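# Open the 3-D printer's door fully on the desk

## Task

Swing the door of the loose 3-D printer on the desk fully open, so that it stays open on its own once the robot lets go. At the end every foot of the printer must rest on the desk, the printer must be neither toppled nor tilted, and the robot must have released it and backed away.

## Robot and tools

ROBOT. A LinearBot: an omnidirectional wheeled base with a column about 1.75 m tall. A carriage slides 0 to 1.0 m along the column (lift_m). It carries two identical six-joint arms, left and right, each ending in a two-finger gripper. Arm bases sit about 0.57 m + lift_m above the floor, at x 0.27 m and y +0.33 / -0.33 m relative to the carriage. Carriage parts extend about 0.15 m below them. A hand reaches roughly 0.78 m from its shoulder but only about 0.38 m below its arm base. A hand is about 0.16 m long and 0.1 m wide, or 0.14 m with the fingers open. Parked arm joints 1 to 6 are 0, 0.05, 0.05, 1.45, 0, 0; parked, the robot is about 0.95 m wide and 0.7 m long. The wheel motors are weak (2 N m), so a contact_stop comes from fairly light pushes.

CAMERAS. carriage_camera is fixed on the carriage, facing forward and tilted about 20 degrees down, with a wide view. left_wrist_camera and right_wrist_camera look out past their fingertips. All images are 504x504 pixels. A calibration gives pinhole-plus-radial intrinsics K and D, and T_world_to_cam, which maps base-frame points into the camera frame. It may be slightly off, more so for wrist cameras on a long reach.

FRAMES. Base frame: origin on the floor below the centre of the base, x forward, y left, z up. left_hand and right_hand are given in this frame as the point midway between the finger pads, with quat_wxyz orientation. The hand's z axis runs along the fingers, and the fingers open along its y axis. A hand pointing straight up with joints 1, 5 and 6 at 0 reads (1, 0, 0, 0). The odometry frame is the base frame at scene start. base_odometry integrates wheel rotation, so wheel slip shows up as travel. Heading is positive to the left, from -3.142 to 3.142. Hand readings can be off, more so at long reach.

execute_actions. Arguments: actions, a list holding one action or none, and cameras. cameras is a list of camera names or "all"; omitted, null or ["all"] returns every camera, and [] returns none. An action may have base, joints, or both, and its motions start together. base takes exactly one key. translate_m: metres, forward positive, -2 to 2. strafe_m: metres, left positive, -2 to 2. rotate_rad: radians, counter-clockwise (left) positive, -6.3 to 6.3. Each is an offset from where the base last measured itself in the latest state report, not a goal position. joints is a map from joint name to an absolute target, one number per key; each arm has its own keys. lift_m: metres, 0 to 1. joint1_rad: -2.617 to 3.054, rotation about vertical, 0 forward, positive left. joint2_rad: 0 to 3.141, shoulder; 0 means upper arm level pointing back, 1.57 upright, 3.14 level pointing forward. joint3_rad: 0 to 3.141, elbow; 0 folded, 3.14 straight. joint4_rad: -1.57 to 1.57, wrist pitch; positive lifts the fingertips. joint5_rad: -1.57 to 1.57, wrist yaw; positive swings the fingertips right, opposite to joint 1. joint6_rad: -2.094 to 2.094, roll about the finger axis; positive is clockwise seen from the forearm. gripper_m: pad gap in metres, 0 to 0.093. Prefix each with left_ or right_. An action lasts at most 15 s. Joints or base left out of an action may keep pushing toward earlier targets. An unknown key or an out-of-range value rejects the whole call, and nothing moves. If a call reports a stop, later motion calls in the same reply are skipped.

wait: seconds, 0 to 10. Commands nothing new and returns state and images. zoom_image: camera plus region [x0, y0, x1, y1] in pixels of that camera's latest full image, origin at the top-left, at most 504x504. read_manual: section "licences" only; moves nothing. finished_scene: scene number; ends the scene for good and reports success. The door must already stay open by itself when you call it.

RESULTS. base_status and joint_status tell how each motion ended. done: reached target (for the base, the wheels turned as commanded, even if they slipped). off_target: came to rest short and may still push; normal for a gripper holding something. contact_stop or time_out: old target dropped, holding where it stopped. not_followed, or the line "joint command not followed" with a cause: a self-collision check withheld that arm's targets, but a gripper target still runs; the robot may retry them on later actions. limit_stop_at_motor_heat: stopped for heat, so resend. on_its_own lists what this call did not command; "held at" is a held target, not the actual position. motor_effort is a percentage of maximum, positive toward higher joint values, with the peak in brackets; readings are noisy and biased. Lift effort grows with load; if it keeps dropping while lowering, a hand rests on something. drive_wheels is larger at rest than after free driving when the base is still pushing on something. Joint torques and motor temperatures are listed per arm. MOTOR HOT appears from 75 C. At 90 C that arm halts for 10 s, and at 100 C the arm goes limp and falls (OVER-TEMPERATURE FAULT). Stretched arms heat quickly even when empty. ARM HIT reports a hard self-collision.

CAUTIONS. The robot can topple and cannot recover; nothing stops a tipping motion, and only images show a lean. Risk grows with a high carriage, extended arms, loads (about 1.5 kg per hand with both arms forward), pulling, and abrupt base stops. Arms have no contact stop: a blocked arm keeps pressing and snaps to its target once free. Contact stops arrive late, and the base may coast about 0.3 m after an arm touches something. After a blocked drive, back off about 0.2 m along the way you came (or undo the turn), and again if still pressed; a retry may be needed. Watch table edges: the base can roll under one and the column hits it, and reversing into an edge can tip the robot. A level hand sags 10 to 17 cm under 1 kg. Grip force is about 45 to 60 N per pad. Never let the arms hit or press each other hard. If the arms get withheld, move only one arm clear first, then the other in a separate action. Avoid drops, slams, hard hits, and pushing the printer over.

Each tool is called after "Emit:" in YAML: its name, and indented under it one key for each argument.

## Session

Emit:
execute_actions:
  actions: []

Scene clock: 0.00 s.
Joint torques (N m, as the arm reports them, + toward a larger angle): no reading
Motor temperatures (°C, as the motors report them): left_arm=[22 21 23 22 21 23] | right_arm=[24 23 23 21 22 22]
base_odometry: x=+0.000 y=+0.000 heading=+0.000 (m, m, rad; odometry frame)
base_status: not commanded
joint_positions: lift_m=+0.300 left_joint1_rad=-0.013 left_joint2_rad=+0.023 left_joint3_rad=+0.038 left_joint4_rad=+1.446 left_joint5_rad=-0.002 left_joint6_rad=+0.024 left_gripper_m=+0.094 right_joint1_rad=+0.002 right_joint2_rad=+0.040 right_joint3_rad=+0.073 right_joint4_rad=+1.438 right_joint5_rad=-0.057 right_joint6_rad=-0.036 right_gripper_m=+0.094
joint_status: not commanded
motor_effort: lift_m=+31 drive_wheels=-2 (%)
left_hand: x=+0.3057 y=+0.3286 z=+1.2739 quat_wxyz=(+0.998, +0.000, +0.055, +0.006) (m; base frame)
right_hand: x=+0.3022 y=-0.3187 z=+1.2827 quat_wxyz=(+0.998, -0.030, +0.049, -0.016) (m; base frame)
pictures: carriage_camera, left_wrist_camera, right_wrist_camera
Images, in order (width x height): carriage_camera 504x504, left_wrist_camera 504x504, right_wrist_camera 504x504.

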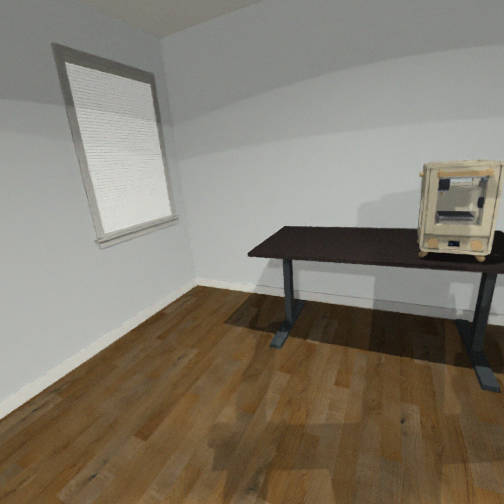

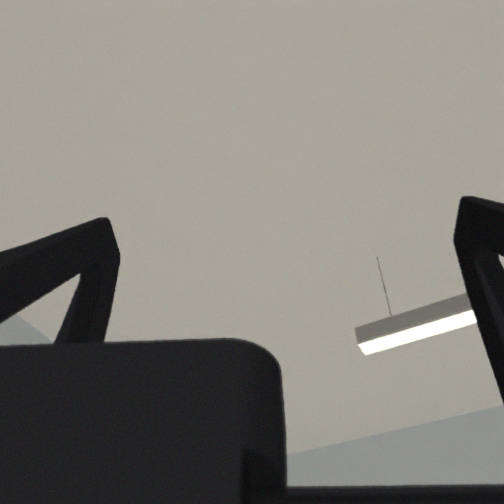

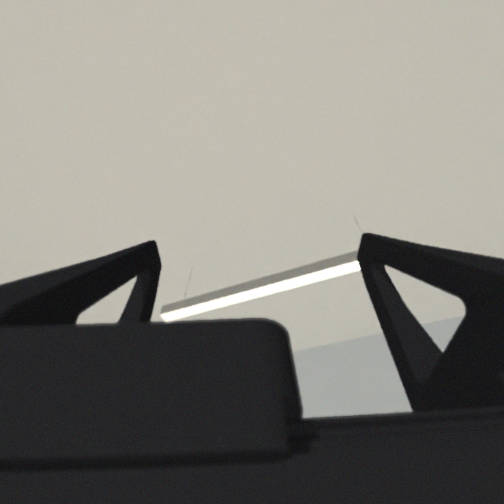

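Emit:
zoom_image:
  camera: "carriage_camera"
  region: [384, 140, 504, 280]

Emit:
execute_actions:
  actions:
    - {"base": {"rotate_rad": -0.5}}
  cameras: ["carriage_camera"]

Region (384, 140, 504, 280) of carriage_camera's 504x504 image, scaled by 3.600, with more detail than that image has; it fills the left 432 columns of this view, and the rest is white.

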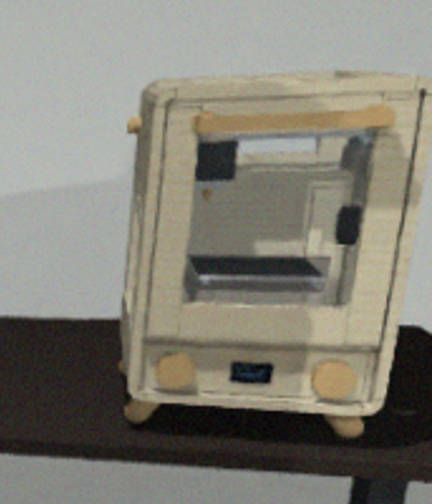

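Scene clock: 2.67 s.
Joint torques (N m, as the arm reports them, + toward a larger angle): left_arm=[-0.15  3.52  5.87 -0.25  0.02 -0.11] | right_arm=[-0.57  3.37  6.8  -0.16 -0.01  0.03]
Motor temperatures (°C, as the motors report them): left_arm=[22 21 23 22 21 23] | right_arm=[24 24 24 21 22 22]
base_odometry: x=+0.000 y=+0.000 heading=-0.499 (m, m, rad; odometry frame)
base_status: done
joint_positions: lift_m=+0.300 left_joint1_rad=-0.013 left_joint2_rad=+0.023 left_joint3_rad=+0.038 left_joint4_rad=+1.446 left_joint5_rad=-0.002 left_joint6_rad=+0.024 left_gripper_m=+0.094 right_joint1_rad=+0.002 right_joint2_rad=+0.040 right_joint3_rad=+0.073 right_joint4_rad=+1.438 right_joint5_rad=-0.057 right_joint6_rad=-0.036 right_gripper_m=+0.094
joint_status: not commanded
motor_effort: lift_m=+31(31) drive_wheels=+10(22) (%)
left_hand: x=+0.3057 y=+0.3286 z=+1.2739 quat_wxyz=(+0.998, +0.000, +0.055, +0.006) (m; base frame)
right_hand: x=+0.3022 y=-0.3187 z=+1.2827 quat_wxyz=(+0.998, -0.030, +0.049, -0.016) (m; base frame)
pictures: carriage_camera
Images, in order (width x height): carriage_camera 504x504.

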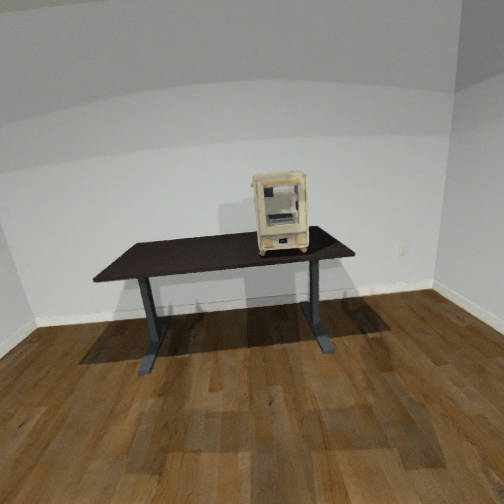

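Emit:
execute_actions:
  actions:
    - {"base": {"translate_m": 0.7}}
  cameras: ["carriage_camera"]

Scene clock: 7.40 s.
Joint torques (N m, as the arm reports them, + toward a larger angle): left_arm=[-0.14  3.73  6.04 -0.24  0.02 -0.12] | right_arm=[-0.65  3.35  7.08 -0.2  -0.01  0.01]
Motor temperatures (°C, as the motors report them): left_arm=[22 21 23 22 21 23] | right_arm=[24 24 24 21 22 22]
base_odometry: x=+0.614 y=-0.336 heading=-0.500 (m, m, rad; odometry frame)
base_status: done
joint_positions: lift_m=+0.300 left_joint1_rad=-0.013 left_joint2_rad=+0.023 left_joint3_rad=+0.038 left_joint4_rad=+1.447 left_joint5_rad=-0.002 left_joint6_rad=+0.024 left_gripper_m=+0.094 right_joint1_rad=+0.002 right_joint2_rad=+0.040 right_joint3_rad=+0.073 right_joint4_rad=+1.438 right_joint5_rad=-0.057 right_joint6_rad=-0.036 right_gripper_m=+0.094
joint_status: not commanded
motor_effort: lift_m=+31(31) drive_wheels=-5(37) (%)
left_hand: x=+0.3055 y=+0.3286 z=+1.2739 quat_wxyz=(+0.998, +0.000, +0.054, +0.006) (m; base frame)
right_hand: x=+0.3022 y=-0.3187 z=+1.2827 quat_wxyz=(+0.998, -0.030, +0.049, -0.016) (m; base frame)
pictures: carriage_camera
Images, in order (width x height): carriage_camera 504x504.

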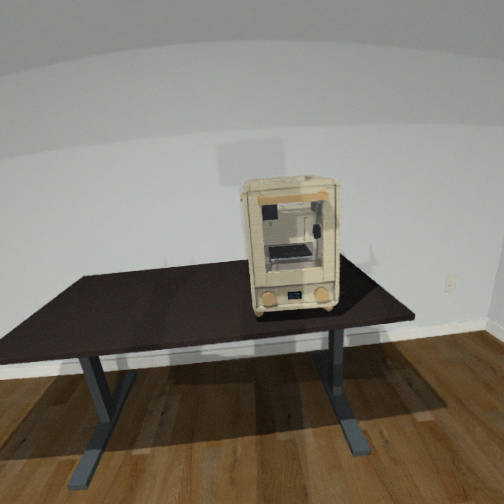

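Emit:
zoom_image:
  camera: "carriage_camera"
  region: [210, 160, 380, 340]

Region (210, 160, 380, 340) of carriage_camera's 504x504 image, scaled by 2.800, with more detail than that image has.

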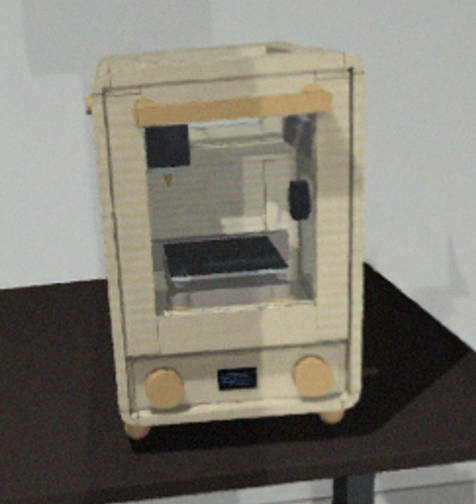

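Emit:
execute_actions:
  actions:
    - {"base": {"strafe_m": -0.48}, "joints": {"lift_m": 0.35}}
  cameras: []

Emit:
execute_actions:
  actions:
    - {"base": {"translate_m": 0.40}}
  cameras: []

Emit:
execute_actions:
  actions:
    - {"base": {"rotate_rad": 0.5}, "joints": {"left_joint1_rad": -0.45, "left_joint2_rad": 1.15, "left_joint3_rad": 0.9, "left_joint4_rad": -0.25, "left_joint6_rad": 1.57}}

Scene clock: 31.90 s.
Joint torques (N m, as the arm reports them, + toward a larger angle): left_arm=[-0.14  3.52  5.87 -0.24  0.05 -0.11] | right_arm=[-0.73  3.45  6.84 -0.2  -0.07  0.02]
Motor temperatures (°C, as the motors report them): left_arm=[22 22 25 22 21 23] | right_arm=[24 25 26 21 22 22]
base_odometry: x=+0.384 y=-0.757 heading=-0.500 (m, m, rad; odometry frame)
base_status: done
joint_positions: lift_m=+0.350 left_joint1_rad=-0.013 left_joint2_rad=+0.023 left_joint3_rad=+0.038 left_joint4_rad=+1.447 left_joint5_rad=-0.002 left_joint6_rad=+0.024 left_gripper_m=+0.094 right_joint1_rad=+0.002 right_joint2_rad=+0.040 right_joint3_rad=+0.073 right_joint4_rad=+1.438 right_joint5_rad=-0.057 right_joint6_rad=-0.036 right_gripper_m=+0.094
joint_status: all done
motor_effort: lift_m=+32(40) drive_wheels=-4(32) (%)
left_hand: x=+0.3055 y=+0.3286 z=+1.3232 quat_wxyz=(+0.998, +0.000, +0.054, +0.006) (m; base frame)
right_hand: x=+0.3022 y=-0.3187 z=+1.3320 quat_wxyz=(+0.998, -0.030, +0.049, -0.016) (m; base frame)
pictures: none
No camera images: the call's "cameras" was empty. Leave "cameras" out to get every camera's image.

Scene clock: 34.80 s.
Joint torques (N m, as the arm reports them, + toward a larger angle): left_arm=[-0.16  3.57  5.85 -0.24  0.02 -0.11] | right_arm=[-0.65  3.34  6.96 -0.21  0.01  0.01]
Motor temperatures (°C, as the motors report them): left_arm=[22 22 25 22 21 23] | right_arm=[24 25 26 21 22 22]
base_odometry: x=+0.736 y=-0.949 heading=-0.500 (m, m, rad; odometry frame)
base_status: done
joint_positions: lift_m=+0.350 left_joint1_rad=-0.013 left_joint2_rad=+0.023 left_joint3_rad=+0.038 left_joint4_rad=+1.446 left_joint5_rad=-0.002 left_joint6_rad=+0.024 left_gripper_m=+0.094 right_joint1_rad=+0.002 right_joint2_rad=+0.040 right_joint3_rad=+0.073 right_joint4_rad=+1.437 right_joint5_rad=-0.057 right_joint6_rad=-0.036 right_gripper_m=+0.094
joint_status: not commanded
motor_effort: lift_m=+33(33) drive_wheels=-6(32) (%)
left_hand: x=+0.3056 y=+0.3286 z=+1.3232 quat_wxyz=(+0.998, +0.000, +0.055, +0.006) (m; base frame)
right_hand: x=+0.3023 y=-0.3187 z=+1.3320 quat_wxyz=(+0.998, -0.030, +0.050, -0.016) (m; base frame)
pictures: none
No camera images: the call's "cameras" was empty. Leave "cameras" out to get every camera's image.

Scene clock: 36.67 s.
Joint torques (N m, as the arm reports them, + toward a larger angle): left_arm=[-0.5  -3.47  8.98  1.96  0.06 -0.1 ] | right_arm=[-0.64  3.39  6.85 -0.2   0.01  0.03]
Motor temperatures (°C, as the motors report them): left_arm=[22 22 25 23 21 23] | right_arm=[24 25 26 21 22 22]
base_odometry: x=+0.736 y=-0.949 heading=-0.001 (m, m, rad; odometry frame)
base_status: done
joint_positions: lift_m=+0.350 left_joint1_rad=-0.445 left_joint2_rad=+1.146 left_joint3_rad=+0.883 left_joint4_rad=-0.244 left_joint5_rad=-0.002 left_joint6_rad=+1.562 left_gripper_m=+0.094 right_joint1_rad=+0.002 right_joint2_rad=+0.040 right_joint3_rad=+0.073 right_joint4_rad=+1.437 right_joint5_rad=-0.057 right_joint6_rad=-0.036 right_gripper_m=+0.094
joint_status: all done
motor_effort: lift_m=+32(32) drive_wheels=+9(30) (%)
left_hand: x=+0.6203 y=+0.1661 z=+1.1245 quat_wxyz=(+0.430, +0.726, +0.464, +0.270) (m; base frame)
right_hand: x=+0.3023 y=-0.3187 z=+1.3320 quat_wxyz=(+0.998, -0.030, +0.050, -0.016) (m; base frame)
pictures: carriage_camera, left_wrist_camera, right_wrist_camera
camera_calibration (this result's frames):
carriage_camera: T_world_to_cam=[[0.0593889, -0.994326, -0.0882491, 0.100978], [-0.3241, 0.0644094, -0.943828, 1.29069], [0.944157, 0.0846545, -0.318436, 0.254723], [0, 0, 0, 1]] pos_world=[0.171818, -0.00429053, 1.30821]
left_wrist_camera: T_world_to_cam=[[-0.371917, 0.257962, -0.891702, 1.19699], [-0.0756218, 0.948998, 0.306078, -0.452066], [0.925181, 0.181268, -0.333441, -0.101684], [0, 0, 0, 1]] pos_world=[0.50507, 0.138665, 1.17182]
right_wrist_camera: T_world_to_cam=[[0.00205872, -0.999931, -0.0115428, -0.301998], [0.773232, 0.00891131, -0.63406, 0.614642], [0.63412, -0.00761992, 0.773197, -1.1055], [0, 0, 0, 1]] pos_world=[0.226382, -0.315878, 1.24101]
Images, in order (width x height): carriage_camera 504x504, left_wrist_camera 504x504, right_wrist_camera 504x504.

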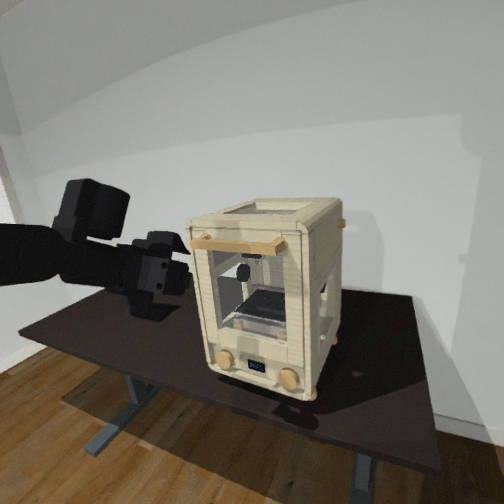

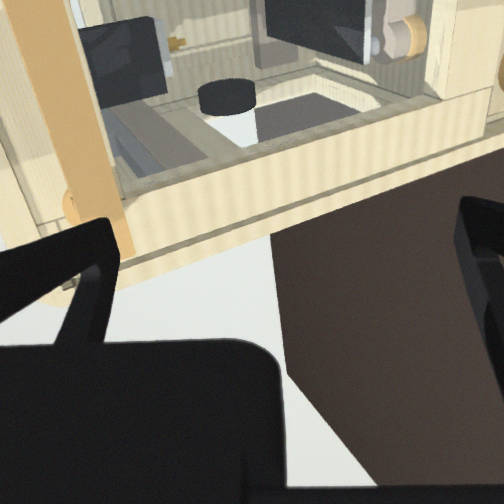

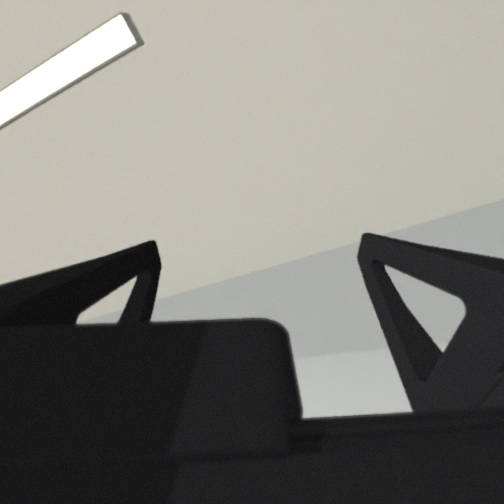

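Emit:
zoom_image:
  camera: "carriage_camera"
  region: [150, 180, 390, 420]

Region (150, 180, 390, 420) of carriage_camera's 504x504 image, scaled by 2.100, with more detail than that image has.

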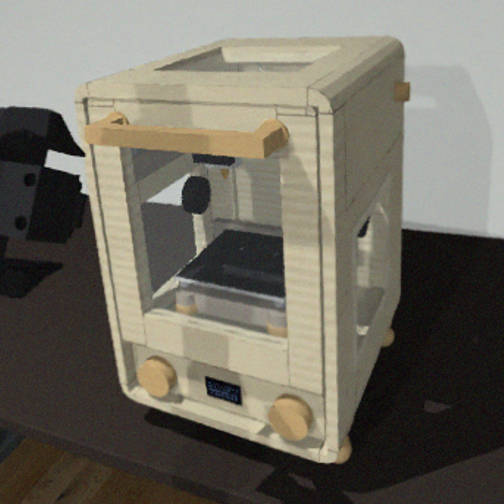

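Emit:
execute_actions:
  actions:
    - {"joints": {"lift_m": 0.5, "right_joint1_rad": 0.42, "right_joint2_rad": 1.5, "right_joint3_rad": 1.5, "right_joint4_rad": -0.2, "right_gripper_m": 0.0, "left_gripper_m": 0.06}}
  cameras: []

Emit:
execute_actions:
  actions:
    - {"joints": {"left_joint1_rad": -0.46, "left_joint2_rad": 2.11, "left_joint3_rad": 1.98, "left_joint4_rad": -1.07, "right_joint2_rad": 2.11, "right_joint3_rad": 1.84, "right_joint4_rad": -0.43}}

Scene clock: 55.37 s.
Joint torques (N m, as the arm reports them, + toward a larger angle): left_arm=[-0.42 -3.3   8.44  1.94  0.06 -0.11] | right_arm=[-0.14 -6.92 10.92  2.37  0.    0.03]
Motor temperatures (°C, as the motors report them): left_arm=[22 22 28 27 21 23] | right_arm=[24 25 28 21 22 22]
base_odometry: x=+0.736 y=-0.949 heading=-0.001 (m, m, rad; odometry frame)
base_status: not commanded
joint_positions: lift_m=+0.500 left_joint1_rad=-0.445 left_joint2_rad=+1.146 left_joint3_rad=+0.894 left_joint4_rad=-0.245 left_joint5_rad=-0.002 left_joint6_rad=+1.562 left_gripper_m=+0.060 right_joint1_rad=+0.416 right_joint2_rad=+1.496 right_joint3_rad=+1.479 right_joint4_rad=-0.190 right_joint5_rad=-0.058 right_joint6_rad=-0.036 right_gripper_m=+0.001
joint_status: all done
motor_effort: lift_m=+31(40) drive_wheels=+12(11) (%)
left_hand: x=+0.6214 y=+0.1655 z=+1.2794 quat_wxyz=(+0.433, +0.724, +0.462, +0.272) (m; base frame)
right_hand: x=+0.7198 y=-0.1231 z=+1.4279 quat_wxyz=(+0.615, -0.191, +0.752, +0.141) (m; base frame)
pictures: none
No camera images: the call's "cameras" was empty. Leave "cameras" out to get every camera's image.

Scene clock: 56.83 s.
Joint torques (N m, as the arm reports them, + toward a larger angle): left_arm=[ -0.7  -10.5    8.32   1.06   0.09  -0.07] | right_arm=[ -0.24 -12.13   9.81   1.79   0.     0.03]
Motor temperatures (°C, as the motors report them): left_arm=[22 22 28 27 21 23] | right_arm=[24 26 28 21 22 22]
base_odometry: x=+0.736 y=-0.949 heading=-0.001 (m, m, rad; odometry frame)
base_status: not commanded
joint_positions: lift_m=+0.500 left_joint1_rad=-0.452 left_joint2_rad=+2.106 left_joint3_rad=+1.961 left_joint4_rad=-1.080 left_joint5_rad=-0.002 left_joint6_rad=+1.562 left_gripper_m=+0.060 right_joint1_rad=+0.417 right_joint2_rad=+2.105 right_joint3_rad=+1.831 right_joint4_rad=-0.396 right_joint5_rad=-0.061 right_joint6_rad=-0.036 right_gripper_m=+0.001
joint_status: all done
motor_effort: lift_m=+31(32) drive_wheels=+9(10) (%)
left_hand: x=+0.7187 y=+0.1154 z=+1.1788 quat_wxyz=(+0.146, +0.832, +0.527, +0.091) (m; base frame)
right_hand: x=+0.8222 y=-0.0765 z=+1.2255 quat_wxyz=(+0.422, -0.215, +0.874, +0.109) (m; base frame)
pictures: carriage_camera, left_wrist_camera, right_wrist_camera
camera_calibration (this result's frames):
carriage_camera: T_world_to_cam=[[0.0593889, -0.994326, -0.0882491, 0.114222], [-0.3241, 0.0644094, -0.943828, 1.43233], [0.944157, 0.0846545, -0.318436, 0.302509], [0, 0, 0, 1]] pos_world=[0.171818, -0.00429053, 1.45828]
left_wrist_camera: T_world_to_cam=[[-0.798804, 0.46851, -0.377373, 0.971261], [0.218088, 0.810143, 0.544157, -0.888882], [0.560669, 0.352374, -0.749322, 0.566998], [0, 0, 0, 1]] pos_world=[0.651803, 0.0652804, 1.27508]
right_wrist_camera: T_world_to_cam=[[0.398493, -0.917163, 0.00379155, -0.400571], [-0.871666, -0.380005, -0.309508, 1.06783], [0.28531, 0.120032, -0.950889, 1.05848], [0, 0, 0, 1]] pos_world=[0.788418, -0.0886611, 1.33851]
Images, in order (width x height): carriage_camera 504x504, left_wrist_camera 504x504, right_wrist_camera 504x504.

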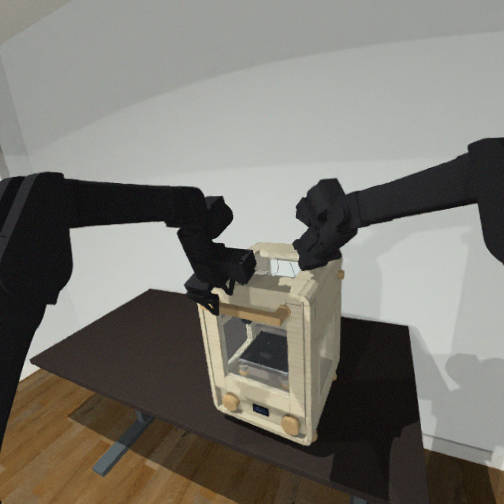

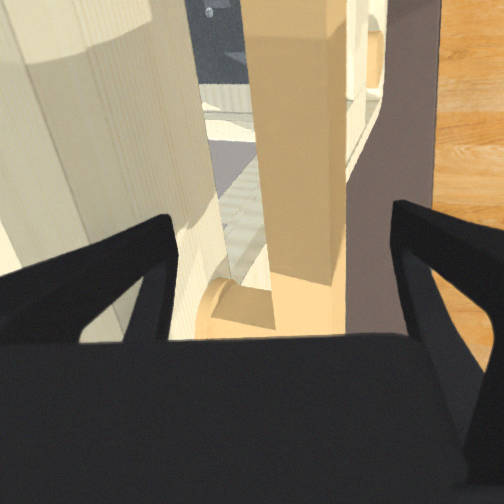

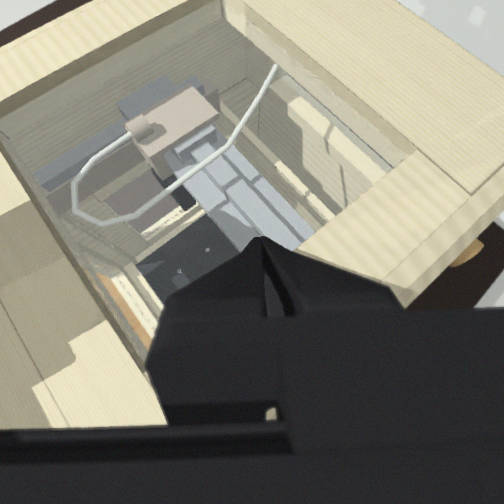

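Emit:
execute_actions:
  actions:
    - {"joints": {"lift_m": 0.455, "right_joint1_rad": 0.35}}

Scene clock: 61.93 s.
Joint torques (N m, as the arm reports them, + toward a larger angle): left_arm=[ -0.79 -10.74   7.5    1.12   0.1   -0.07] | right_arm=[-2.47 -9.89  7.89  1.23  0.34  0.  ]
Motor temperatures (°C, as the motors report them): left_arm=[22 24 29 26 21 23] | right_arm=[24 28 29 22 22 22]
base_odometry: x=+0.736 y=-0.949 heading=+0.000 (m, m, rad; odometry frame)
base_status: not commanded
joint_positions: lift_m=+0.455 left_joint1_rad=-0.452 left_joint2_rad=+2.112 left_joint3_rad=+1.971 left_joint4_rad=-1.084 left_joint5_rad=-0.002 left_joint6_rad=+1.562 left_gripper_m=+0.060 right_joint1_rad=+0.372 right_joint2_rad=+2.073 right_joint3_rad=+1.856 right_joint4_rad=-0.328 right_joint5_rad=-0.099 right_joint6_rad=-0.036 right_gripper_m=+0.001
joint_status: right_joint1_rad off_target (ended at +0.373, target +0.350); the others done
motor_effort: lift_m=+27(27) drive_wheels=+10(10) (%)
left_hand: x=+0.7199 y=+0.1149 z=+1.1344 quat_wxyz=(+0.146, +0.832, +0.527, +0.092) (m; base frame)
right_hand: x=+0.8394 y=-0.0913 z=+1.2243 quat_wxyz=(+0.476, -0.200, +0.848, +0.124) (m; base frame)
pictures: carriage_camera, left_wrist_camera, right_wrist_camera
camera_calibration (this result's frames):
carriage_camera: T_world_to_cam=[[0.0593889, -0.994326, -0.0882491, 0.11028], [-0.3241, 0.0644094, -0.943828, 1.39017], [0.944157, 0.0846545, -0.318436, 0.288286], [0, 0, 0, 1]] pos_world=[0.171818, -0.00429053, 1.41362]
left_wrist_camera: T_world_to_cam=[[-0.798675, 0.468447, -0.377725, 0.956021], [0.217901, 0.810233, 0.544097, -0.864353], [0.560926, 0.35225, -0.749188, 0.532992], [0, 0, 0, 1]] pos_world=[0.652925, 0.0647363, 1.23072]
right_wrist_camera: T_world_to_cam=[[0.38705, -0.921908, -0.0166789, -0.386737], [-0.837563, -0.343959, -0.424477, 1.19234], [0.385591, 0.178263, -0.905285, 0.919462], [0, 0, 0, 1]] pos_world=[0.793812, -0.110325, 1.33205]
Images, in order (width x height): carriage_camera 504x504, left_wrist_camera 504x504, right_wrist_camera 504x504.

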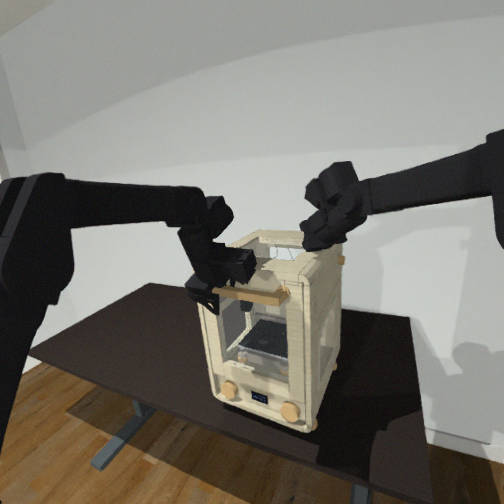

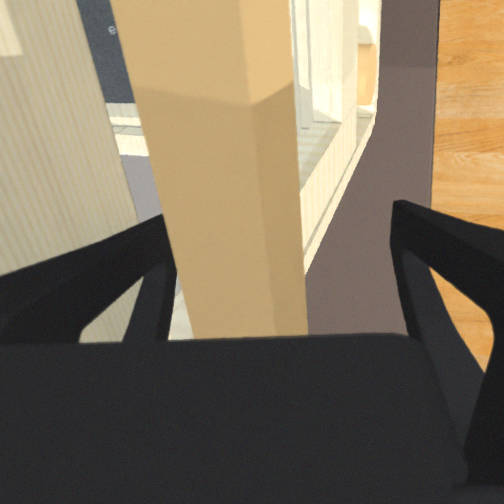

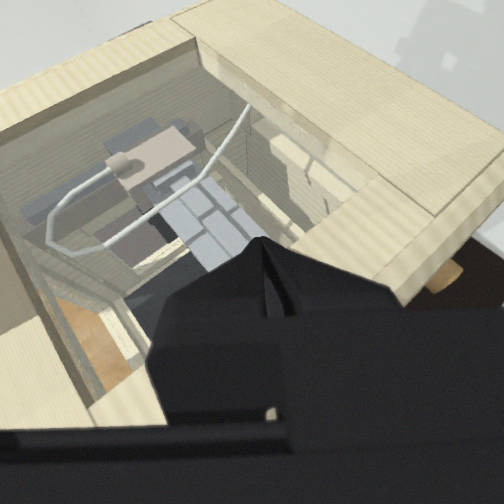

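Emit:
execute_actions:
  actions:
    - {"joints": {"right_joint1_rad": 0.372, "left_joint2_rad": 2.145, "left_joint3_rad": 1.93, "left_joint4_rad": -0.99}}
  cameras: ["carriage_camera", "left_wrist_camera"]

Scene clock: 65.37 s.
Joint torques (N m, as the arm reports them, + toward a larger angle): left_arm=[-0.69 -8.88  5.92  1.6   0.09 -0.07] | right_arm=[-0.75 -9.87  7.93  1.2   0.25  0.01]
Motor temperatures (°C, as the motors report them): left_arm=[22 25 29 26 21 23] | right_arm=[25 29 29 22 22 22]
base_odometry: x=+0.736 y=-0.949 heading=+0.000 (m, m, rad; odometry frame)
base_status: not commanded
joint_positions: lift_m=+0.455 left_joint1_rad=-0.452 left_joint2_rad=+2.116 left_joint3_rad=+1.944 left_joint4_rad=-1.059 left_joint5_rad=-0.003 left_joint6_rad=+1.562 left_gripper_m=+0.060 right_joint1_rad=+0.374 right_joint2_rad=+2.073 right_joint3_rad=+1.856 right_joint4_rad=-0.328 right_joint5_rad=-0.094 right_joint6_rad=-0.036 right_gripper_m=+0.001
joint_status: left_joint4_rad off_target (ended at -1.059, target -0.990); the others done
motor_effort: lift_m=+28(26) drive_wheels=+7(6) (%)
left_hand: x=+0.7203 y=+0.1148 z=+1.1256 quat_wxyz=(+0.143, +0.833, +0.527, +0.090) (m; base frame)
right_hand: x=+0.8395 y=-0.0912 z=+1.2243 quat_wxyz=(+0.476, -0.200, +0.848, +0.123) (m; base frame)
pictures: carriage_camera, left_wrist_camera
camera_calibration (this result's frames):
carriage_camera: T_world_to_cam=[[0.0593889, -0.994326, -0.0882491, 0.11028], [-0.3241, 0.0644094, -0.943828, 1.39017], [0.944157, 0.0846545, -0.318436, 0.288286], [0, 0, 0, 1]] pos_world=[0.171818, -0.00429053, 1.41362]
left_wrist_camera: T_world_to_cam=[[-0.800608, 0.469421, -0.372385, 0.948266], [0.220327, 0.808576, 0.545582, -0.862811], [0.557209, 0.354751, -0.750779, 0.530331], [0, 0, 0, 1]] pos_world=[0.653785, 0.0643766, 1.22202]
Images, in order (width x height): carriage_camera 504x504, left_wrist_camera 504x504.

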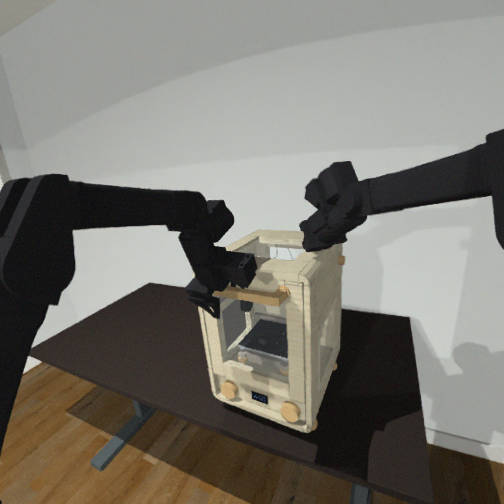

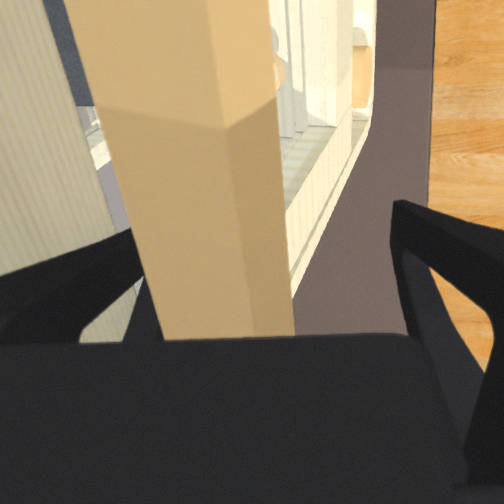

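Emit:
execute_actions:
  actions:
    - {"joints": {"left_joint2_rad": 2.13, "left_joint3_rad": 1.95, "left_joint4_rad": -1.04, "left_gripper_m": 0.03}}
  cameras: ["carriage_camera", "left_wrist_camera"]

Scene clock: 67.90 s.
Joint torques (N m, as the arm reports them, + toward a larger angle): left_arm=[ -0.67 -10.04   7.36   1.02   0.09  -0.08] | right_arm=[-0.91 -9.74  7.91  1.17  0.28  0.02]
Motor temperatures (°C, as the motors report them): left_arm=[22 25 29 26 21 23] | right_arm=[24 29 29 22 22 22]
base_odometry: x=+0.736 y=-0.949 heading=+0.000 (m, m, rad; odometry frame)
base_status: not commanded
joint_positions: lift_m=+0.455 left_joint1_rad=-0.452 left_joint2_rad=+2.116 left_joint3_rad=+1.944 left_joint4_rad=-1.041 left_joint5_rad=-0.003 left_joint6_rad=+1.562 left_gripper_m=+0.030 right_joint1_rad=+0.375 right_joint2_rad=+2.073 right_joint3_rad=+1.856 right_joint4_rad=-0.328 right_joint5_rad=-0.092 right_joint6_rad=-0.036 right_gripper_m=+0.001
joint_status: all done
motor_effort: lift_m=+27(27) drive_wheels=+6(8) (%)
left_hand: x=+0.7239 y=+0.1130 z=+1.1270 quat_wxyz=(+0.150, +0.831, +0.526, +0.095) (m; base frame)
right_hand: x=+0.8394 y=-0.0910 z=+1.2243 quat_wxyz=(+0.476, -0.200, +0.848, +0.122) (m; base frame)
pictures: carriage_camera, left_wrist_camera
camera_calibration (this result's frames):
carriage_camera: T_world_to_cam=[[0.0593889, -0.994326, -0.0882491, 0.11028], [-0.3241, 0.0644094, -0.943828, 1.39017], [0.944157, 0.0846545, -0.318436, 0.288286], [0, 0, 0, 1]] pos_world=[0.171818, -0.00429053, 1.41362]
left_wrist_camera: T_world_to_cam=[[-0.794601, 0.466506, -0.388562, 0.966781], [0.211736, 0.812745, 0.542783, -0.854085], [0.569014, 0.349024, -0.744585, 0.515155], [0, 0, 0, 1]] pos_world=[0.655916, 0.0633428, 1.22281]
Images, in order (width x height): carriage_camera 504x504, left_wrist_camera 504x504.

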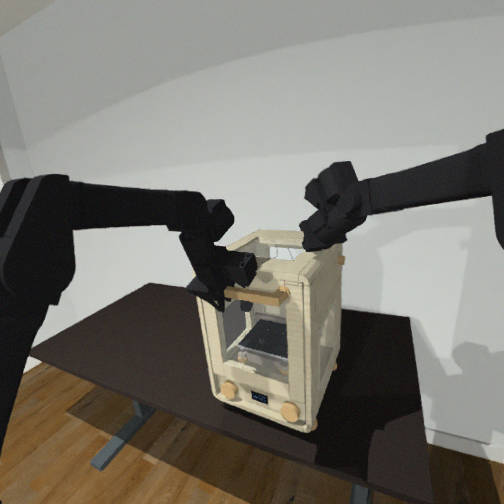

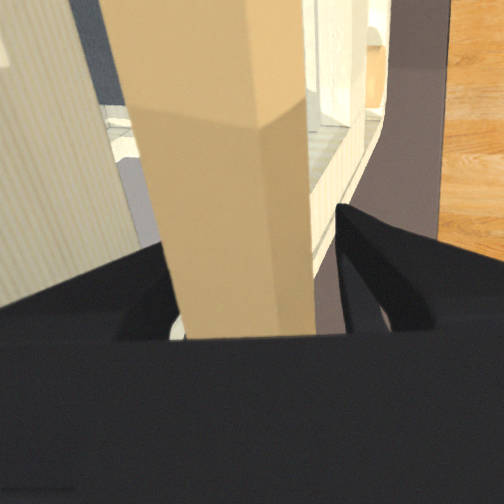

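Emit:
execute_actions:
  actions:
    - {"joints": {"left_joint2_rad": 1.76, "left_joint3_rad": 1.33, "left_joint4_rad": -0.77}}
  cameras: ["carriage_camera", "left_wrist_camera"]

Scene clock: 70.63 s.
Joint torques (N m, as the arm reports them, + toward a larger angle): left_arm=[-0.69 -7.79  6.46  1.04  0.09 -0.07] | right_arm=[-0.82 -9.86  7.87  1.18  0.27  0.04]
Motor temperatures (°C, as the motors report them): left_arm=[22 26 29 26 21 23] | right_arm=[24 30 29 22 22 22]
base_odometry: x=+0.736 y=-0.949 heading=+0.000 (m, m, rad; odometry frame)
base_status: not commanded
joint_positions: lift_m=+0.455 left_joint1_rad=-0.452 left_joint2_rad=+1.756 left_joint3_rad=+1.335 left_joint4_rad=-0.775 left_joint5_rad=-0.003 left_joint6_rad=+1.562 left_gripper_m=+0.030 right_joint1_rad=+0.375 right_joint2_rad=+2.073 right_joint3_rad=+1.856 right_joint4_rad=-0.328 right_joint5_rad=-0.092 right_joint6_rad=-0.036 right_gripper_m=+0.001
joint_status: all done
motor_effort: lift_m=+27(27) drive_wheels=+7(7) (%)
left_hand: x=+0.6449 y=+0.1514 z=+1.0996 quat_wxyz=(+0.158, +0.830, +0.525, +0.099) (m; base frame)
right_hand: x=+0.8394 y=-0.0911 z=+1.2243 quat_wxyz=(+0.476, -0.199, +0.848, +0.122) (m; base frame)
pictures: carriage_camera, left_wrist_camera
camera_calibration (this result's frames):
carriage_camera: T_world_to_cam=[[0.0593889, -0.994326, -0.0882491, 0.11028], [-0.3241, 0.0644094, -0.943828, 1.39017], [0.944157, 0.0846545, -0.318436, 0.288286], [0, 0, 0, 1]] pos_world=[0.171818, -0.00429053, 1.41362]
left_wrist_camera: T_world_to_cam=[[-0.788479, 0.463535, -0.404272, 0.889247], [0.203375, 0.816802, 0.539883, -0.84568], [0.580465, 0.343467, -0.738303, 0.512886], [0, 0, 0, 1]] pos_world=[0.575431, 0.102396, 1.19473]
Images, in order (width x height): carriage_camera 504x504, left_wrist_camera 504x504.

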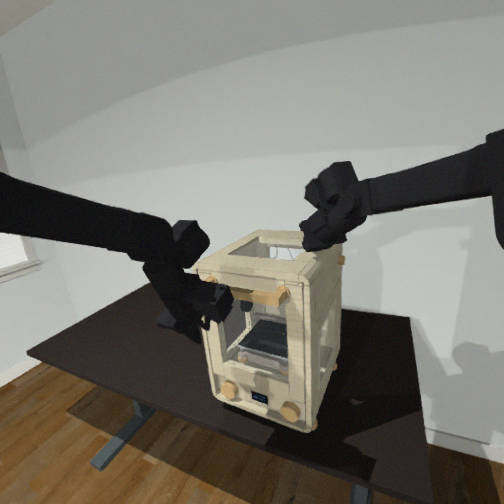

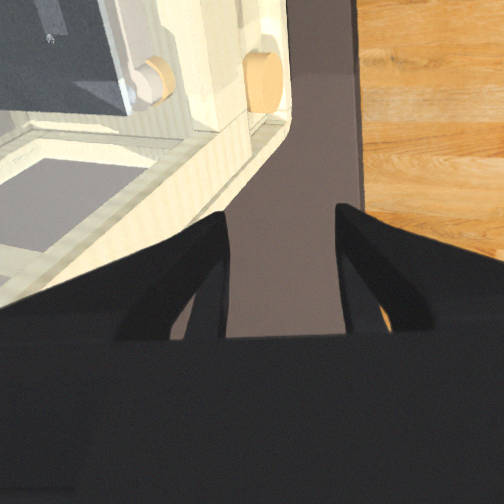

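Emit:
zoom_image:
  camera: "carriage_camera"
  region: [150, 210, 370, 430]

Region (150, 210, 370, 430) of carriage_camera's 504x504 image, scaled by 2.291, with more detail than that image has.

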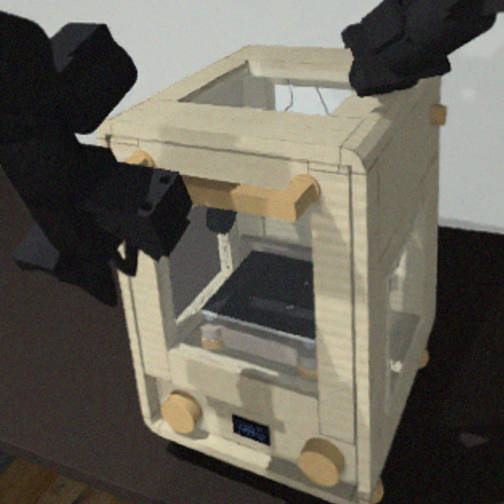

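Emit:
execute_actions:
  actions:
    - {"joints": {"left_joint3_rad": 2.24, "left_joint4_rad": -1.29, "left_gripper_m": 0.05}}
  cameras: []

Emit:
execute_actions:
  actions:
    - {"joints": {"left_joint2_rad": 2.14}}
  cameras: ["left_wrist_camera"]

Emit:
execute_actions:
  actions:
    - {"joints": {"left_joint2_rad": 2.237, "left_joint3_rad": 2.17, "left_joint4_rad": -1.225}}
  cameras: ["carriage_camera", "left_wrist_camera"]

Scene clock: 85.17 s.
Joint torques (N m, as the arm reports them, + toward a larger angle): left_arm=[-0.75 -6.86  6.6   1.47  0.08 -0.1 ] | right_arm=[-0.73 -9.83  7.95  1.2   0.32  0.04]
Motor temperatures (°C, as the motors report them): left_arm=[22 27 29 25 21 23] | right_arm=[24 32 30 22 22 22]
base_odometry: x=+0.736 y=-0.949 heading=+0.000 (m, m, rad; odometry frame)
base_status: not commanded
joint_positions: lift_m=+0.455 left_joint1_rad=-0.452 left_joint2_rad=+1.756 left_joint3_rad=+2.231 left_joint4_rad=-1.272 left_joint5_rad=-0.003 left_joint6_rad=+1.562 left_gripper_m=+0.050 right_joint1_rad=+0.375 right_joint2_rad=+2.073 right_joint3_rad=+1.856 right_joint4_rad=-0.328 right_joint5_rad=-0.092 right_joint6_rad=-0.036 right_gripper_m=+0.001
joint_status: all done
motor_effort: lift_m=+27(27) drive_wheels=+6(6) (%)
left_hand: x=+0.6667 y=+0.1408 z=+1.3634 quat_wxyz=(+0.320, +0.782, +0.496, +0.200) (m; base frame)
right_hand: x=+0.8394 y=-0.0911 z=+1.2243 quat_wxyz=(+0.476, -0.199, +0.848, +0.122) (m; base frame)
pictures: none
No camera images: the call's "cameras" was empty. Leave "cameras" out to get every camera's image.

Scene clock: 86.27 s.
Joint torques (N m, as the arm reports them, + toward a larger angle): left_arm=[-0.72 -9.46  5.68  0.98  0.1  -0.09] | right_arm=[-1.05 -9.84  7.94  1.15  0.21  0.04]
Motor temperatures (°C, as the motors report them): left_arm=[22 27 29 26 21 23] | right_arm=[24 32 30 22 22 22]
base_odometry: x=+0.736 y=-0.949 heading=+0.000 (m, m, rad; odometry frame)
base_status: not commanded
joint_positions: lift_m=+0.455 left_joint1_rad=-0.453 left_joint2_rad=+2.122 left_joint3_rad=+2.251 left_joint4_rad=-1.274 left_joint5_rad=-0.004 left_joint6_rad=+1.563 left_gripper_m=+0.050 right_joint1_rad=+0.376 right_joint2_rad=+2.073 right_joint3_rad=+1.856 right_joint4_rad=-0.326 right_joint5_rad=-0.084 right_joint6_rad=-0.036 right_gripper_m=+0.001
joint_status: all done
motor_effort: lift_m=+27(28) drive_wheels=+8(9) (%)
left_hand: x=+0.7241 y=+0.1127 z=+1.2063 quat_wxyz=(+0.178, +0.826, +0.522, +0.113) (m; base frame)
right_hand: x=+0.8400 y=-0.0913 z=+1.2247 quat_wxyz=(+0.478, -0.198, +0.848, +0.119) (m; base frame)
pictures: left_wrist_camera
camera_calibration (this result's frames):
left_wrist_camera: T_world_to_cam=[[-0.768415, 0.455436, -0.449574, 1.05378], [0.179839, 0.827881, 0.531292, -0.861574], [0.614163, 0.327402, -0.718061, 0.511907], [0, 0, 0, 1]] pos_world=[0.650289, 0.0657532, 1.29908]
Images, in order (width x height): left_wrist_camera 504x504.

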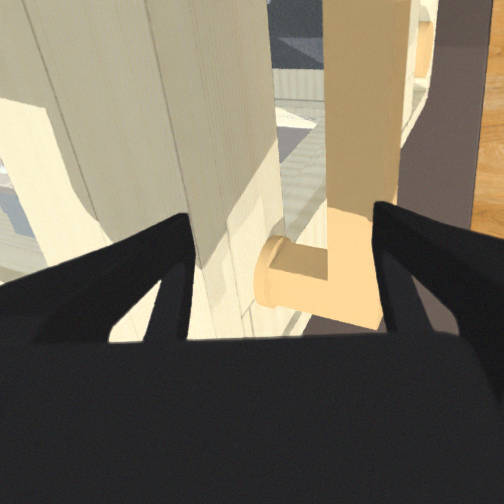

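Scene clock: 86.93 s.
Joint torques (N m, as the arm reports them, + toward a larger angle): left_arm=[-0.69 -4.33  2.44  0.76  0.09 -0.09] | right_arm=[-0.96 -9.8   7.87  1.18  0.16  0.01]
Motor temperatures (°C, as the motors report them): left_arm=[22 27 29 25 21 23] | right_arm=[24 32 30 22 22 22]
base_odometry: x=+0.736 y=-0.949 heading=+0.000 (m, m, rad; odometry frame)
base_status: not commanded
joint_positions: lift_m=+0.455 left_joint1_rad=-0.453 left_joint2_rad=+2.141 left_joint3_rad=+2.232 left_joint4_rad=-1.174 left_joint5_rad=-0.004 left_joint6_rad=+1.563 left_gripper_m=+0.050 right_joint1_rad=+0.376 right_joint2_rad=+2.073 right_joint3_rad=+1.856 right_joint4_rad=-0.326 right_joint5_rad=-0.084 right_joint6_rad=-0.036 right_gripper_m=+0.001
joint_status: left_joint2_rad off_target (ended at +2.141, target +2.237); left_joint3_rad off_target (ended at +2.232, target +2.170); left_joint4_rad off_target (ended at -1.174, target -1.225)
motor_effort: lift_m=+27(28) drive_wheels=+8(8) (%)
left_hand: x=+0.7431 y=+0.1034 z=+1.2013 quat_wxyz=(+0.204, +0.820, +0.519, +0.129) (m; base frame)
right_hand: x=+0.8400 y=-0.0914 z=+1.2247 quat_wxyz=(+0.478, -0.198, +0.848, +0.119) (m; base frame)
pictures: carriage_camera, left_wrist_camera
camera_calibration (this result's frames):
carriage_camera: T_world_to_cam=[[0.0593889, -0.994326, -0.0882491, 0.110279], [-0.3241, 0.0644094, -0.943828, 1.39016], [0.944157, 0.0846545, -0.318436, 0.288283], [0, 0, 0, 1]] pos_world=[0.171818, -0.00429053, 1.4136]
left_wrist_camera: T_world_to_cam=[[-0.741916, 0.442553, -0.503695, 1.117], [0.150673, 0.84206, 0.517911, -0.818423], [0.653344, 0.308353, -0.691418, 0.440546], [0, 0, 0, 1]] pos_world=[0.664203, 0.0589887, 1.2911]
Images, in order (width x height): carriage_camera 504x504, left_wrist_camera 504x504.

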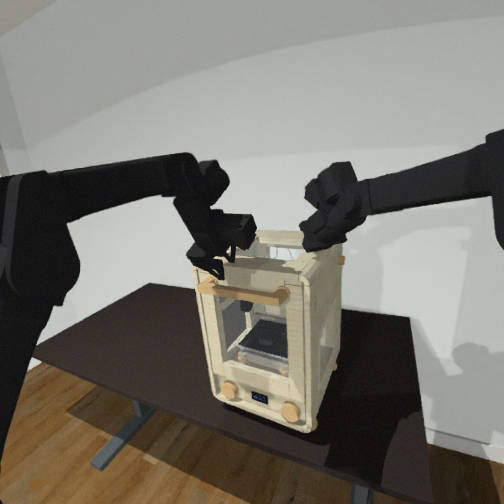

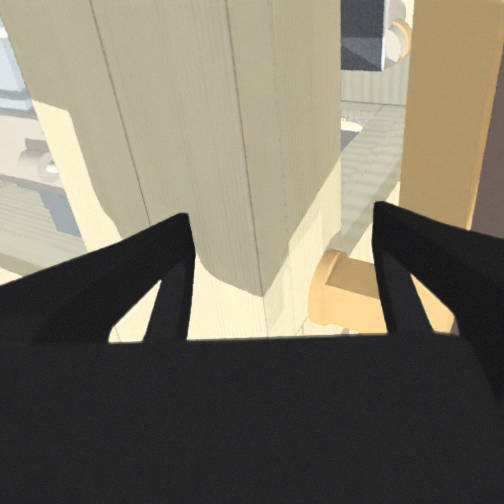

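Emit:
execute_actions:
  actions:
    - {"joints": {"left_joint2_rad": 2.09, "left_joint3_rad": 2.25, "left_joint4_rad": -1.38}}
  cameras: ["left_wrist_camera"]

Emit:
execute_actions:
  actions:
    - {"joints": {"left_joint2_rad": 2.2}}
  cameras: ["left_wrist_camera"]

Scene clock: 91.23 s.
Joint torques (N m, as the arm reports them, + toward a larger angle): left_arm=[ -0.76 -10.58   6.53   0.83   0.12  -0.08] | right_arm=[ -0.86 -10.01   7.91   1.15   0.15  -0.01]
Motor temperatures (°C, as the motors report them): left_arm=[22 27 28 25 21 23] | right_arm=[24 33 30 22 22 22]
base_odometry: x=+0.736 y=-0.949 heading=+0.000 (m, m, rad; odometry frame)
base_status: not commanded
joint_positions: lift_m=+0.455 left_joint1_rad=-0.453 left_joint2_rad=+2.092 left_joint3_rad=+2.250 left_joint4_rad=-1.361 left_joint5_rad=-0.004 left_joint6_rad=+1.563 left_gripper_m=+0.050 right_joint1_rad=+0.377 right_joint2_rad=+2.073 right_joint3_rad=+1.856 right_joint4_rad=-0.326 right_joint5_rad=-0.084 right_joint6_rad=-0.036 right_gripper_m=+0.001
joint_status: all done
motor_effort: lift_m=+26(27) drive_wheels=+7(7) (%)
left_hand: x=+0.7037 y=+0.1226 z=+1.2116 quat_wxyz=(+0.154, +0.831, +0.525, +0.098) (m; base frame)
right_hand: x=+0.8398 y=-0.0912 z=+1.2246 quat_wxyz=(+0.477, -0.198, +0.848, +0.119) (m; base frame)
pictures: left_wrist_camera
camera_calibration (this result's frames):
left_wrist_camera: T_world_to_cam=[[-0.790501, 0.466173, -0.39723, 0.986756], [0.207832, 0.814271, 0.542004, -0.899972], [0.57612, 0.345897, -0.740568, 0.576816], [0, 0, 0, 1]] pos_world=[0.634759, 0.0733034, 1.30693]
Images, in order (width x height): left_wrist_camera 504x504.

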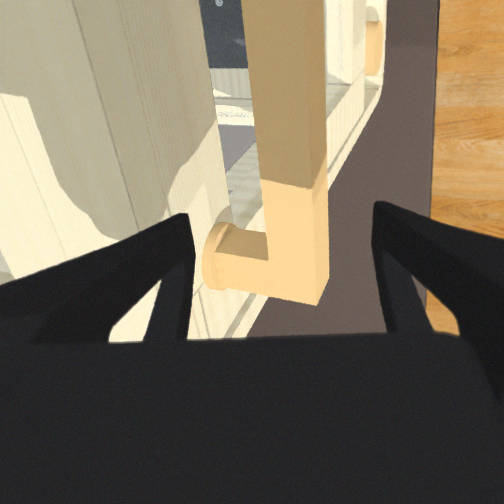

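Scene clock: 91.97 s.
Joint torques (N m, as the arm reports them, + toward a larger angle): left_arm=[ -0.7  -11.89   6.54   0.65   0.14  -0.07] | right_arm=[-1.04 -9.85  7.91  1.14  0.24  0.05]
Motor temperatures (°C, as the motors report them): left_arm=[22 27 28 25 21 23] | right_arm=[24 33 30 22 22 22]
base_odometry: x=+0.736 y=-0.949 heading=+0.000 (m, m, rad; odometry frame)
base_status: not commanded
joint_positions: lift_m=+0.455 left_joint1_rad=-0.453 left_joint2_rad=+2.209 left_joint3_rad=+2.250 left_joint4_rad=-1.364 left_joint5_rad=-0.004 left_joint6_rad=+1.563 left_gripper_m=+0.050 right_joint1_rad=+0.377 right_joint2_rad=+2.073 right_joint3_rad=+1.856 right_joint4_rad=-0.326 right_joint5_rad=-0.083 right_joint6_rad=-0.036 right_gripper_m=+0.001
joint_status: all done
motor_effort: lift_m=+28(27) drive_wheels=+8(9) (%)
left_hand: x=+0.7104 y=+0.1193 z=+1.1579 quat_wxyz=(+0.104, +0.839, +0.530, +0.066) (m; base frame)
right_hand: x=+0.8398 y=-0.0912 z=+1.2246 quat_wxyz=(+0.477, -0.198, +0.848, +0.119) (m; base frame)
pictures: left_wrist_camera
camera_calibration (this result's frames):
left_wrist_camera: T_world_to_cam=[[-0.827393, 0.484109, -0.284708, 0.86609], [0.267362, 0.78533, 0.558368, -0.927381], [0.4939, 0.38587, -0.779209, 0.632673], [0, 0, 0, 1]] pos_world=[0.652066, 0.0648891, 1.25739]
Images, in order (width x height): left_wrist_camera 504x504.

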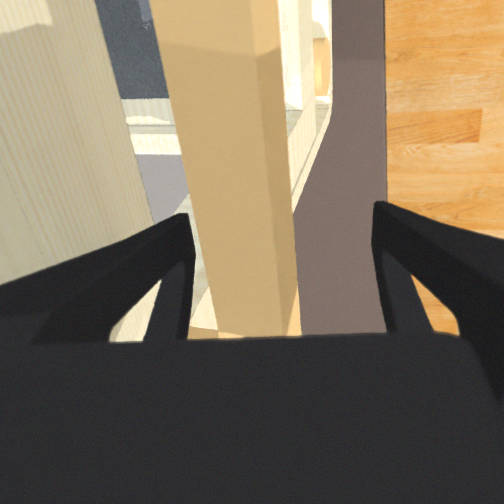

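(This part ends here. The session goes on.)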